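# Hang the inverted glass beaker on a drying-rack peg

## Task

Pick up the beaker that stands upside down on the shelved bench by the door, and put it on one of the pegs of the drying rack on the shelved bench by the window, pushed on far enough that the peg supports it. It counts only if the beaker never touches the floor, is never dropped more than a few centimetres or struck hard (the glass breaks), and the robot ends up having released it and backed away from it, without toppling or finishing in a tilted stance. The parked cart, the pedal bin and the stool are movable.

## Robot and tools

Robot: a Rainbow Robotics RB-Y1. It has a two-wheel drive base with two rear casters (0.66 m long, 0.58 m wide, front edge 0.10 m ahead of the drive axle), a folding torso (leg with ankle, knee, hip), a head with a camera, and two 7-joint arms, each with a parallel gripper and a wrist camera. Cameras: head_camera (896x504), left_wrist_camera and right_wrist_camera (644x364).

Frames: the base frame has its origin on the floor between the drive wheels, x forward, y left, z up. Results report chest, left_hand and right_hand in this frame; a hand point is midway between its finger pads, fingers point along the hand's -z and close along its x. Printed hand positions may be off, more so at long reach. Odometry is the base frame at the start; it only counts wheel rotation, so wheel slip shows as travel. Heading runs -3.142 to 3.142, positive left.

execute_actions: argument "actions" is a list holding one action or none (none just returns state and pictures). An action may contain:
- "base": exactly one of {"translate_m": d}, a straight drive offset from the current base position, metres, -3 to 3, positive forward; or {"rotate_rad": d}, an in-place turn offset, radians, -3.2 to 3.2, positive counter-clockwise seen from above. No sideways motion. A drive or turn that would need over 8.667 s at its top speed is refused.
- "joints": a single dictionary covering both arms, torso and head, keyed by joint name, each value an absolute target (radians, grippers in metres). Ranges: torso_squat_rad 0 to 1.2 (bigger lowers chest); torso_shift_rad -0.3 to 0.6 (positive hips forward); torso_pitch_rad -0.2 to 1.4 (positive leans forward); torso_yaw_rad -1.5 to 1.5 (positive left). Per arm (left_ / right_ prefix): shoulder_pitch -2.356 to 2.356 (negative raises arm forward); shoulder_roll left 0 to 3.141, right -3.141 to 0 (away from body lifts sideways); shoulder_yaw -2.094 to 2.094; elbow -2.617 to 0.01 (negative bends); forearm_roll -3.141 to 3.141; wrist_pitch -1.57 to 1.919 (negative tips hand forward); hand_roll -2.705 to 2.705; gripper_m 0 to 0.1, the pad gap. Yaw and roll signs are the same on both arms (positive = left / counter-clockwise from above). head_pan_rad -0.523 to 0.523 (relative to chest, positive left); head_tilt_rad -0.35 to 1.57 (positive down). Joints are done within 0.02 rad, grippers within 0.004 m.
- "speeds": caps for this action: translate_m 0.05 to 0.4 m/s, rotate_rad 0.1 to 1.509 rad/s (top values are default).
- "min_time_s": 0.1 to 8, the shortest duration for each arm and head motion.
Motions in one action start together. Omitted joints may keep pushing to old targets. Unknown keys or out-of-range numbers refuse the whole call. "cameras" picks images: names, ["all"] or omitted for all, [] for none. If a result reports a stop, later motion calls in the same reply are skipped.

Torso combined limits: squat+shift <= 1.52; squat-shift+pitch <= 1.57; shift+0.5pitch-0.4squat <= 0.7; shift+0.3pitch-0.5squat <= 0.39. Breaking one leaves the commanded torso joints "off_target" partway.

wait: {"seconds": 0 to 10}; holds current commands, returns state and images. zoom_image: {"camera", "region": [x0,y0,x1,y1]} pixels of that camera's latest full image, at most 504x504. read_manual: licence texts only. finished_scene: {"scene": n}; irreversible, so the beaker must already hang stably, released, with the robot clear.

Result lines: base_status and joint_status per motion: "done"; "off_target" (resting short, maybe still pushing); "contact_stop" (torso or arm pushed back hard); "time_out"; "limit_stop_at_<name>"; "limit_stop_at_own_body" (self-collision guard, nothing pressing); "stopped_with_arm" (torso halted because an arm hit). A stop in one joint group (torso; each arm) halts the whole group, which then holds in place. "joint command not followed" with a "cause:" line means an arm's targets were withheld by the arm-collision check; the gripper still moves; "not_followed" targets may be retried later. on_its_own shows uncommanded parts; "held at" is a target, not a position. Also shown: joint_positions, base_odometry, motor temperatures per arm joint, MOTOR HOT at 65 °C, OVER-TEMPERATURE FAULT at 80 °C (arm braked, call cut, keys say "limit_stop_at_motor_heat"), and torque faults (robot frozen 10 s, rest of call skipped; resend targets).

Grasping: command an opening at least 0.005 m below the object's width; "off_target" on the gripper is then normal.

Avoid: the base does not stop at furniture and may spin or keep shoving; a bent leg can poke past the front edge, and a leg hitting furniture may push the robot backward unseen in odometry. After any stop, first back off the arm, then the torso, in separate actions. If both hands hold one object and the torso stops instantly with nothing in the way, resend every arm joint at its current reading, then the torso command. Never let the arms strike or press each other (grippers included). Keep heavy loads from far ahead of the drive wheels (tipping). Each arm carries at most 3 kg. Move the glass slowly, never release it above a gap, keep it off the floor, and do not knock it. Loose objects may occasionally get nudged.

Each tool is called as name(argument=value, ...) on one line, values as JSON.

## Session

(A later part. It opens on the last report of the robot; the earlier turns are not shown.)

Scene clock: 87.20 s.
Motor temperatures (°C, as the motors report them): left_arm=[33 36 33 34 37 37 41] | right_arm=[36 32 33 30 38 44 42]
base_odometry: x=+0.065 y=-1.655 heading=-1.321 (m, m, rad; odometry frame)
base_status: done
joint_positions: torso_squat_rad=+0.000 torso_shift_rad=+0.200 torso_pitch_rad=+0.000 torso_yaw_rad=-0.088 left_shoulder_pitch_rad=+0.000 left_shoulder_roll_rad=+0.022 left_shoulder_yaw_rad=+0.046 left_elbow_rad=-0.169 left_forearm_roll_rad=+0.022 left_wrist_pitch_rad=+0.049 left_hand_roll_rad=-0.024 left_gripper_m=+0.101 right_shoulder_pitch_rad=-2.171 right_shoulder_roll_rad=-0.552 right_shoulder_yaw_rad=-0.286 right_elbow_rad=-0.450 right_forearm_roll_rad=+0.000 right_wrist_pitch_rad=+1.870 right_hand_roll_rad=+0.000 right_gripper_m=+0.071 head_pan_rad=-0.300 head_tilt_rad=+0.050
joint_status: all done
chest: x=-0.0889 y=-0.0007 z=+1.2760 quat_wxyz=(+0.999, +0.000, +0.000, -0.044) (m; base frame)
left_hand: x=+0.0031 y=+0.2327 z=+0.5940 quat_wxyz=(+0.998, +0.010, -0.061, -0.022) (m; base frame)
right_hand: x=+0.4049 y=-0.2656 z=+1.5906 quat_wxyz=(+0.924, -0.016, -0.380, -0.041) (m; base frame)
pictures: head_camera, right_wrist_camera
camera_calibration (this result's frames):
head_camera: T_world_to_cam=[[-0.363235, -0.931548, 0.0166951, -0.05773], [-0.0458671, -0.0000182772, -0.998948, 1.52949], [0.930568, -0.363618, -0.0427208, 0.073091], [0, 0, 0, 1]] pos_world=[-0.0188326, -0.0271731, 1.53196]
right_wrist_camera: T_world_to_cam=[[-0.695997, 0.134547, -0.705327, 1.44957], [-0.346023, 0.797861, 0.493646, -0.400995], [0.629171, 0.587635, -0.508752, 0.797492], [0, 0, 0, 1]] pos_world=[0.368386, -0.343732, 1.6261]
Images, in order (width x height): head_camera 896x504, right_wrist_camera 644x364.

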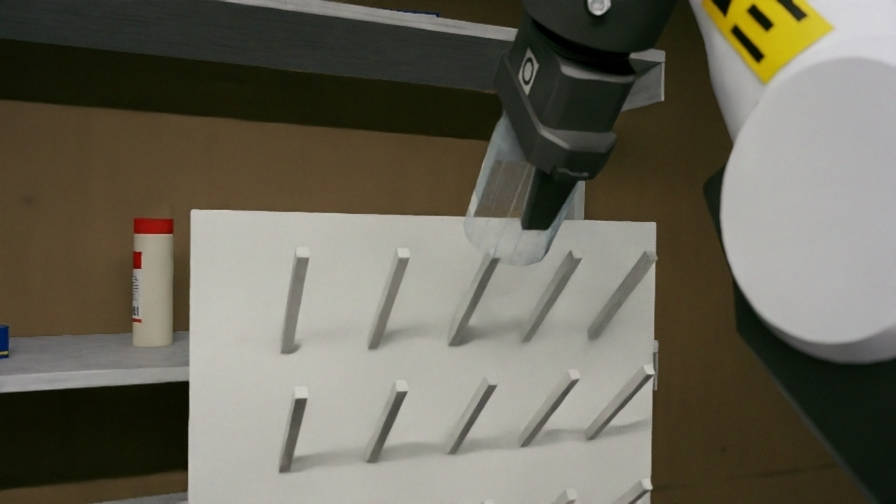

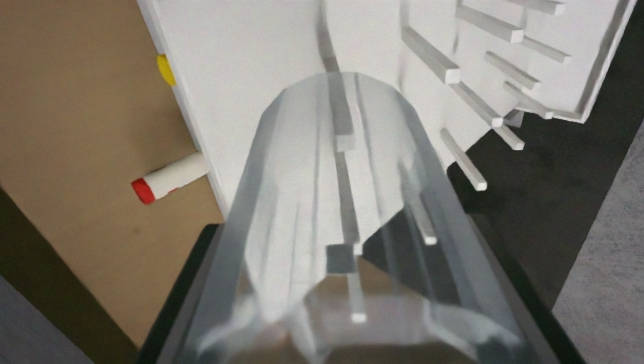

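execute_actions(actions=[{"joints":{"torso_squat_rad":0.42,"torso_shift_rad":0.29}}], cameras=["head_camera","right_wrist_camera"])

Scene clock: 90.50 s.
Motor temperatures (°C, as the motors report them): left_arm=[33 36 33 34 37 37 41] | right_arm=[36 32 33 30 38 44 42]
base_odometry: x=+0.065 y=-1.655 heading=-1.321 (m, m, rad; odometry frame)
base_status: not commanded
joint_positions: torso_squat_rad=+0.420 torso_shift_rad=+0.290 torso_pitch_rad=+0.000 torso_yaw_rad=-0.088 left_shoulder_pitch_rad=+0.000 left_shoulder_roll_rad=+0.022 left_shoulder_yaw_rad=+0.046 left_elbow_rad=-0.169 left_forearm_roll_rad=+0.022 left_wrist_pitch_rad=+0.049 left_hand_roll_rad=-0.024 left_gripper_m=+0.101 right_shoulder_pitch_rad=-2.171 right_shoulder_roll_rad=-0.552 right_shoulder_yaw_rad=-0.286 right_elbow_rad=-0.450 right_forearm_roll_rad=+0.000 right_wrist_pitch_rad=+1.870 right_hand_roll_rad=+0.000 right_gripper_m=+0.071 head_pan_rad=-0.300 head_tilt_rad=+0.050
joint_status: all done
chest: x=-0.0453 y=-0.0007 z=+1.2024 quat_wxyz=(+0.999, +0.000, +0.000, -0.044) (m; base frame)
left_hand: x=+0.0469 y=+0.2328 z=+0.5205 quat_wxyz=(+0.998, +0.010, -0.061, -0.022) (m; base frame)
right_hand: x=+0.4485 y=-0.2656 z=+1.5171 quat_wxyz=(+0.924, -0.016, -0.380, -0.041) (m; base frame)
pictures: head_camera, right_wrist_camera
camera_calibration (this result's frames):
head_camera: T_world_to_cam=[[-0.363238, -0.931548, 0.0166148, -0.0405171], [-0.0456409, -0.0000203612, -0.998958, 1.45802], [0.930578, -0.363618, -0.0425093, 0.0291083], [0, 0, 0, 1]] pos_world=[0.0247402, -0.0271297, 1.45841]
right_wrist_camera: T_world_to_cam=[[-0.69584, 0.134547, -0.705481, 1.42824], [-0.346133, 0.797861, 0.493569, -0.349527], [0.629284, 0.587635, -0.508612, 0.732424], [0, 0, 0, 1]] pos_world=[0.411938, -0.343689, 1.55263]
Images, in order (width x height): head_camera 896x504, right_wrist_camera 644x364.

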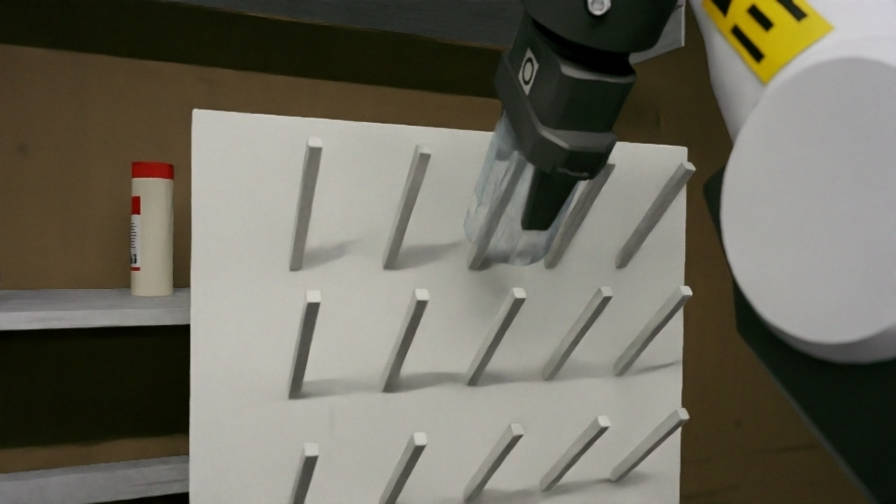

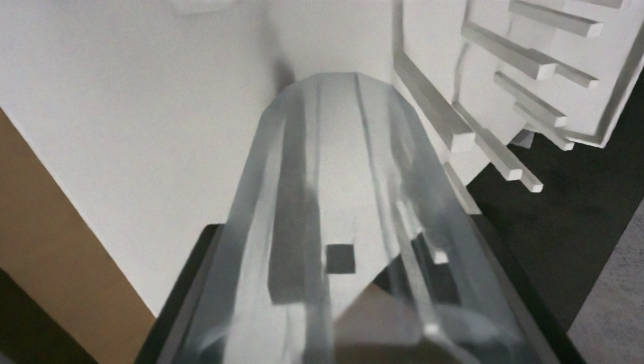

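execute_actions(actions=[{"joints":{"torso_squat_rad":0.443,"torso_shift_rad":0.307}}], cameras=["right_wrist_camera"])

execute_actions(actions=[{"joints":{"right_gripper_m":0.1}}], cameras=["head_camera","right_wrist_camera"])

Scene clock: 91.73 s.
Motor temperatures (°C, as the motors report them): left_arm=[33 36 33 34 37 37 41] | right_arm=[36 32 33 30 38 44 42]
base_odometry: x=+0.065 y=-1.655 heading=-1.321 (m, m, rad; odometry frame)
base_status: not commanded
joint_positions: torso_squat_rad=+0.443 torso_shift_rad=+0.307 torso_pitch_rad=+0.000 torso_yaw_rad=-0.088 left_shoulder_pitch_rad=+0.000 left_shoulder_roll_rad=+0.022 left_shoulder_yaw_rad=+0.046 left_elbow_rad=-0.169 left_forearm_roll_rad=+0.022 left_wrist_pitch_rad=+0.049 left_hand_roll_rad=-0.024 left_gripper_m=+0.101 right_shoulder_pitch_rad=-2.171 right_shoulder_roll_rad=-0.552 right_shoulder_yaw_rad=-0.286 right_elbow_rad=-0.450 right_forearm_roll_rad=+0.000 right_wrist_pitch_rad=+1.870 right_hand_roll_rad=+0.000 right_gripper_m=+0.071 head_pan_rad=-0.300 head_tilt_rad=+0.050
joint_status: all done
chest: x=-0.0368 y=-0.0007 z=+1.1928 quat_wxyz=(+0.999, +0.000, +0.000, -0.044) (m; base frame)
left_hand: x=+0.0553 y=+0.2328 z=+0.5109 quat_wxyz=(+0.998, +0.010, -0.061, -0.022) (m; base frame)
right_hand: x=+0.4569 y=-0.2656 z=+1.5075 quat_wxyz=(+0.924, -0.016, -0.380, -0.041) (m; base frame)
pictures: right_wrist_camera
camera_calibration (this result's frames):
right_wrist_camera: T_world_to_cam=[[-0.695915, 0.13454, -0.705409, 1.42723], [-0.346088, 0.79786, 0.493602, -0.341906], [0.629227, 0.587638, -0.50868, 0.722303], [0, 0, 0, 1]] pos_world=[0.420408, -0.343679, 1.54297]
Images, in order (width x height): right_wrist_camera 644x364.

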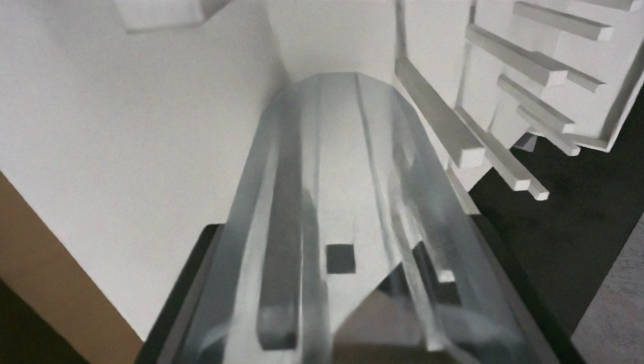

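Scene clock: 92.63 s.
Motor temperatures (°C, as the motors report them): left_arm=[33 36 33 34 37 37 41] | right_arm=[36 32 33 30 38 44 42]
base_odometry: x=+0.065 y=-1.655 heading=-1.321 (m, m, rad; odometry frame)
base_status: not commanded
joint_positions: torso_squat_rad=+0.443 torso_shift_rad=+0.307 torso_pitch_rad=+0.000 torso_yaw_rad=-0.088 left_shoulder_pitch_rad=+0.000 left_shoulder_roll_rad=+0.022 left_shoulder_yaw_rad=+0.046 left_elbow_rad=-0.169 left_forearm_roll_rad=+0.022 left_wrist_pitch_rad=+0.049 left_hand_roll_rad=-0.024 left_gripper_m=+0.101 right_shoulder_pitch_rad=-2.171 right_shoulder_roll_rad=-0.552 right_shoulder_yaw_rad=-0.286 right_elbow_rad=-0.450 right_forearm_roll_rad=+0.000 right_wrist_pitch_rad=+1.870 right_hand_roll_rad=+0.000 right_gripper_m=+0.100 head_pan_rad=-0.300 head_tilt_rad=+0.050
joint_status: all done
chest: x=-0.0369 y=-0.0007 z=+1.1928 quat_wxyz=(+0.999, +0.000, +0.000, -0.044) (m; base frame)
left_hand: x=+0.0553 y=+0.2328 z=+0.5109 quat_wxyz=(+0.998, +0.010, -0.061, -0.022) (m; base frame)
right_hand: x=+0.4569 y=-0.2656 z=+1.5075 quat_wxyz=(+0.924, -0.016, -0.380, -0.041) (m; base frame)
pictures: head_camera, right_wrist_camera
camera_calibration (this result's frames):
head_camera: T_world_to_cam=[[-0.363237, -0.931548, 0.0166561, -0.0373386], [-0.0457537, -0.0000206103, -0.998953, 1.44879], [0.930573, -0.363618, -0.0426143, 0.0209796], [0, 0, 0, 1]] pos_world=[0.0332016, -0.0271243, 1.44878]
right_wrist_camera: T_world_to_cam=[[-0.695918, 0.134539, -0.705406, 1.42722], [-0.346086, 0.797859, 0.493604, -0.34191], [0.629224, 0.587639, -0.508683, 0.72231], [0, 0, 0, 1]] pos_world=[0.420407, -0.343679, 1.54297]
Images, in order (width x height): head_camera 896x504, right_wrist_camera 644x364.

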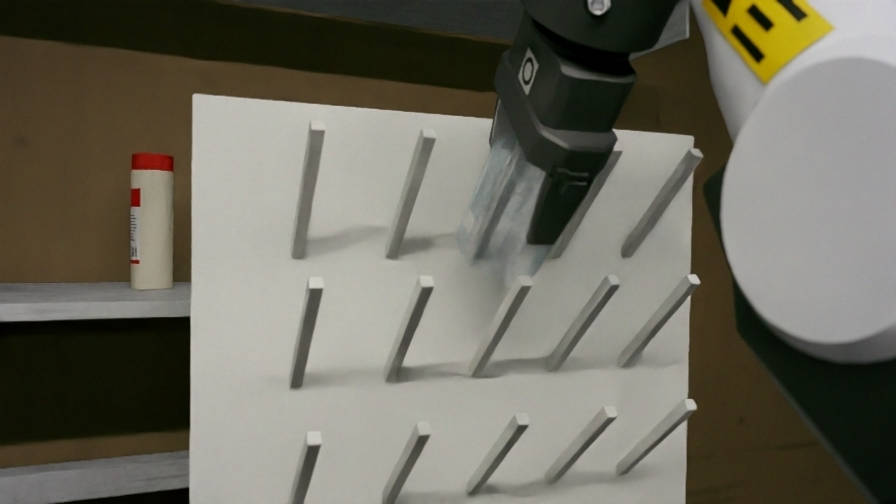

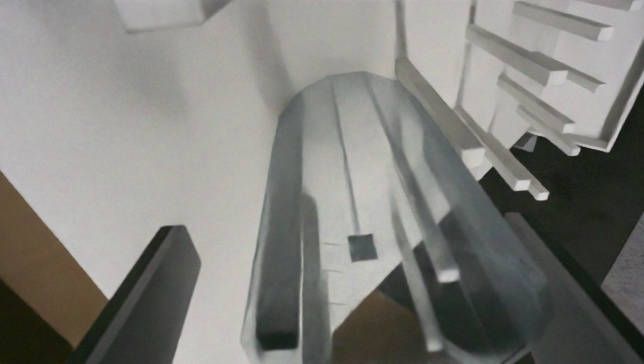

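execute_actions(actions=[{"joints":{"torso_shift_rad":0.27}}], cameras=["right_wrist_camera"])

execute_actions(actions=[{"joints":{"torso_shift_rad":0.18,"torso_squat_rad":0.31}}], cameras=["right_wrist_camera"])

execute_actions(actions=[{"base":{"translate_m":-0.3},"joints":{"torso_shift_rad":0.0}}], cameras=["head_camera"])

Scene clock: 94.37 s.
Motor temperatures (°C, as the motors report them): left_arm=[33 36 33 34 37 37 41] | right_arm=[36 32 33 30 38 44 42]
base_odometry: x=+0.065 y=-1.655 heading=-1.321 (m, m, rad; odometry frame)
base_status: not commanded
joint_positions: torso_squat_rad=+0.443 torso_shift_rad=+0.270 torso_pitch_rad=+0.000 torso_yaw_rad=-0.088 left_shoulder_pitch_rad=+0.000 left_shoulder_roll_rad=+0.022 left_shoulder_yaw_rad=+0.046 left_elbow_rad=-0.169 left_forearm_roll_rad=+0.022 left_wrist_pitch_rad=+0.049 left_hand_roll_rad=-0.024 left_gripper_m=+0.101 right_shoulder_pitch_rad=-2.171 right_shoulder_roll_rad=-0.552 right_shoulder_yaw_rad=-0.286 right_elbow_rad=-0.450 right_forearm_roll_rad=+0.000 right_wrist_pitch_rad=+1.870 right_hand_roll_rad=+0.000 right_gripper_m=+0.100 head_pan_rad=-0.300 head_tilt_rad=+0.050
joint_status: all done
chest: x=-0.0594 y=-0.0007 z=+1.1995 quat_wxyz=(+0.999, +0.000, +0.000, -0.044) (m; base frame)
left_hand: x=+0.0328 y=+0.2328 z=+0.5175 quat_wxyz=(+0.998, +0.010, -0.061, -0.022) (m; base frame)
right_hand: x=+0.4343 y=-0.2656 z=+1.5143 quat_wxyz=(+0.924, -0.016, -0.380, -0.041) (m; base frame)
pictures: right_wrist_camera
camera_calibration (this result's frames):
right_wrist_camera: T_world_to_cam=[[-0.695694, 0.13451, -0.705632, 1.41651], [-0.346269, 0.797855, 0.493483, -0.35286], [0.62937, 0.587652, -0.508486, 0.739661], [0, 0, 0, 1]] pos_world=[0.397752, -0.343666, 1.54977]
Images, in order (width x height): right_wrist_camera 644x364.

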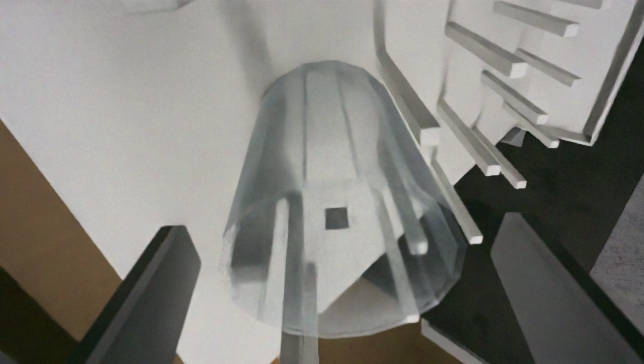

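Scene clock: 95.77 s.
Motor temperatures (°C, as the motors report them): left_arm=[33 36 33 34 37 37 41] | right_arm=[36 32 33 30 38 44 42]
base_odometry: x=+0.065 y=-1.655 heading=-1.321 (m, m, rad; odometry frame)
base_status: not commanded
joint_positions: torso_squat_rad=+0.310 torso_shift_rad=+0.180 torso_pitch_rad=+0.000 torso_yaw_rad=-0.088 left_shoulder_pitch_rad=+0.000 left_shoulder_roll_rad=+0.022 left_shoulder_yaw_rad=+0.046 left_elbow_rad=-0.169 left_forearm_roll_rad=+0.022 left_wrist_pitch_rad=+0.049 left_hand_roll_rad=-0.024 left_gripper_m=+0.101 right_shoulder_pitch_rad=-2.171 right_shoulder_roll_rad=-0.552 right_shoulder_yaw_rad=-0.286 right_elbow_rad=-0.450 right_forearm_roll_rad=+0.000 right_wrist_pitch_rad=+1.870 right_hand_roll_rad=+0.000 right_gripper_m=+0.100 head_pan_rad=-0.300 head_tilt_rad=+0.050
joint_status: all done
chest: x=-0.1088 y=-0.0007 z=+1.2458 quat_wxyz=(+0.999, +0.000, +0.000, -0.044) (m; base frame)
left_hand: x=-0.0166 y=+0.2328 z=+0.5639 quat_wxyz=(+0.998, +0.010, -0.061, -0.022) (m; base frame)
right_hand: x=+0.3849 y=-0.2656 z=+1.5606 quat_wxyz=(+0.924, -0.016, -0.380, -0.041) (m; base frame)
pictures: right_wrist_camera
camera_calibration (this result's frames):
right_wrist_camera: T_world_to_cam=[[-0.695759, 0.134504, -0.705569, 1.41479], [-0.34623, 0.797854, 0.493512, -0.392832], [0.629321, 0.587654, -0.508545, 0.794375], [0, 0, 0, 1]] pos_world=[0.348425, -0.34369, 1.59607]
Images, in order (width x height): right_wrist_camera 644x364.

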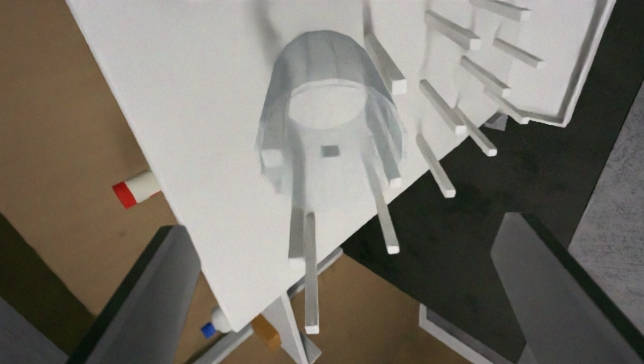

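Scene clock: 98.53 s.
Motor temperatures (°C, as the motors report them): left_arm=[33 36 33 34 37 37 41] | right_arm=[36 32 33 30 38 44 42]
base_odometry: x=-0.009 y=-1.364 heading=-1.320 (m, m, rad; odometry frame)
base_status: done
joint_positions: torso_squat_rad=+0.310 torso_shift_rad=+0.000 torso_pitch_rad=+0.000 torso_yaw_rad=-0.088 left_shoulder_pitch_rad=+0.000 left_shoulder_roll_rad=+0.022 left_shoulder_yaw_rad=+0.046 left_elbow_rad=-0.169 left_forearm_roll_rad=+0.022 left_wrist_pitch_rad=+0.049 left_hand_roll_rad=-0.024 left_gripper_m=+0.101 right_shoulder_pitch_rad=-2.171 right_shoulder_roll_rad=-0.552 right_shoulder_yaw_rad=-0.286 right_elbow_rad=-0.450 right_forearm_roll_rad=+0.000 right_wrist_pitch_rad=+1.870 right_hand_roll_rad=+0.000 right_gripper_m=+0.100 head_pan_rad=-0.300 head_tilt_rad=+0.050
joint_status: all done
chest: x=-0.2281 y=-0.0007 z=+1.2566 quat_wxyz=(+0.999, +0.000, +0.000, -0.044) (m; base frame)
left_hand: x=-0.1360 y=+0.2328 z=+0.5746 quat_wxyz=(+0.998, +0.010, -0.061, -0.022) (m; base frame)
right_hand: x=+0.2656 y=-0.2656 z=+1.5715 quat_wxyz=(+0.924, -0.016, -0.380, -0.041) (m; base frame)
pictures: head_camera
camera_calibration (this result's frames):
head_camera: T_world_to_cam=[[-0.363239, -0.931548, 0.0166132, -0.10784], [-0.0456215, -0.0000261576, -0.998959, 1.50378], [0.930578, -0.363619, -0.0424891, 0.201475], [0, 0, 0, 1]] pos_world=[-0.158055, -0.0271592, 1.51256]
Images, in order (width x height): head_camera 896x504.

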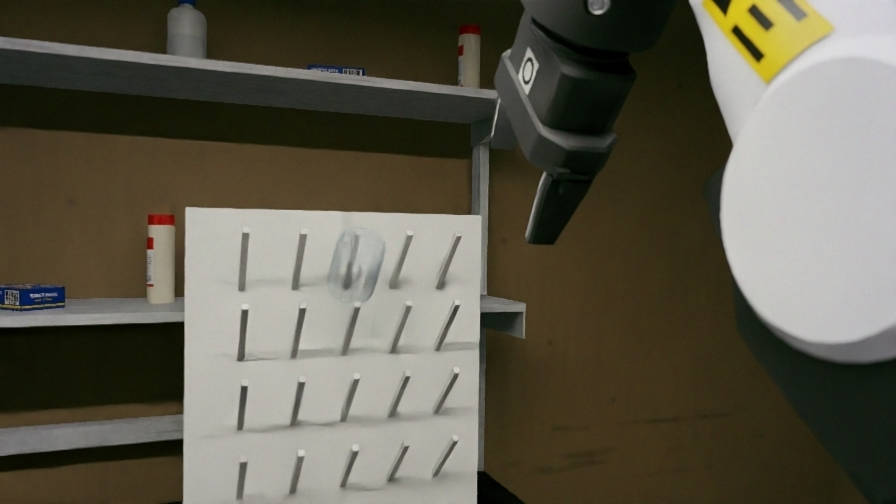

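finished_scene(scene=1)

The scene is finished: the task was done.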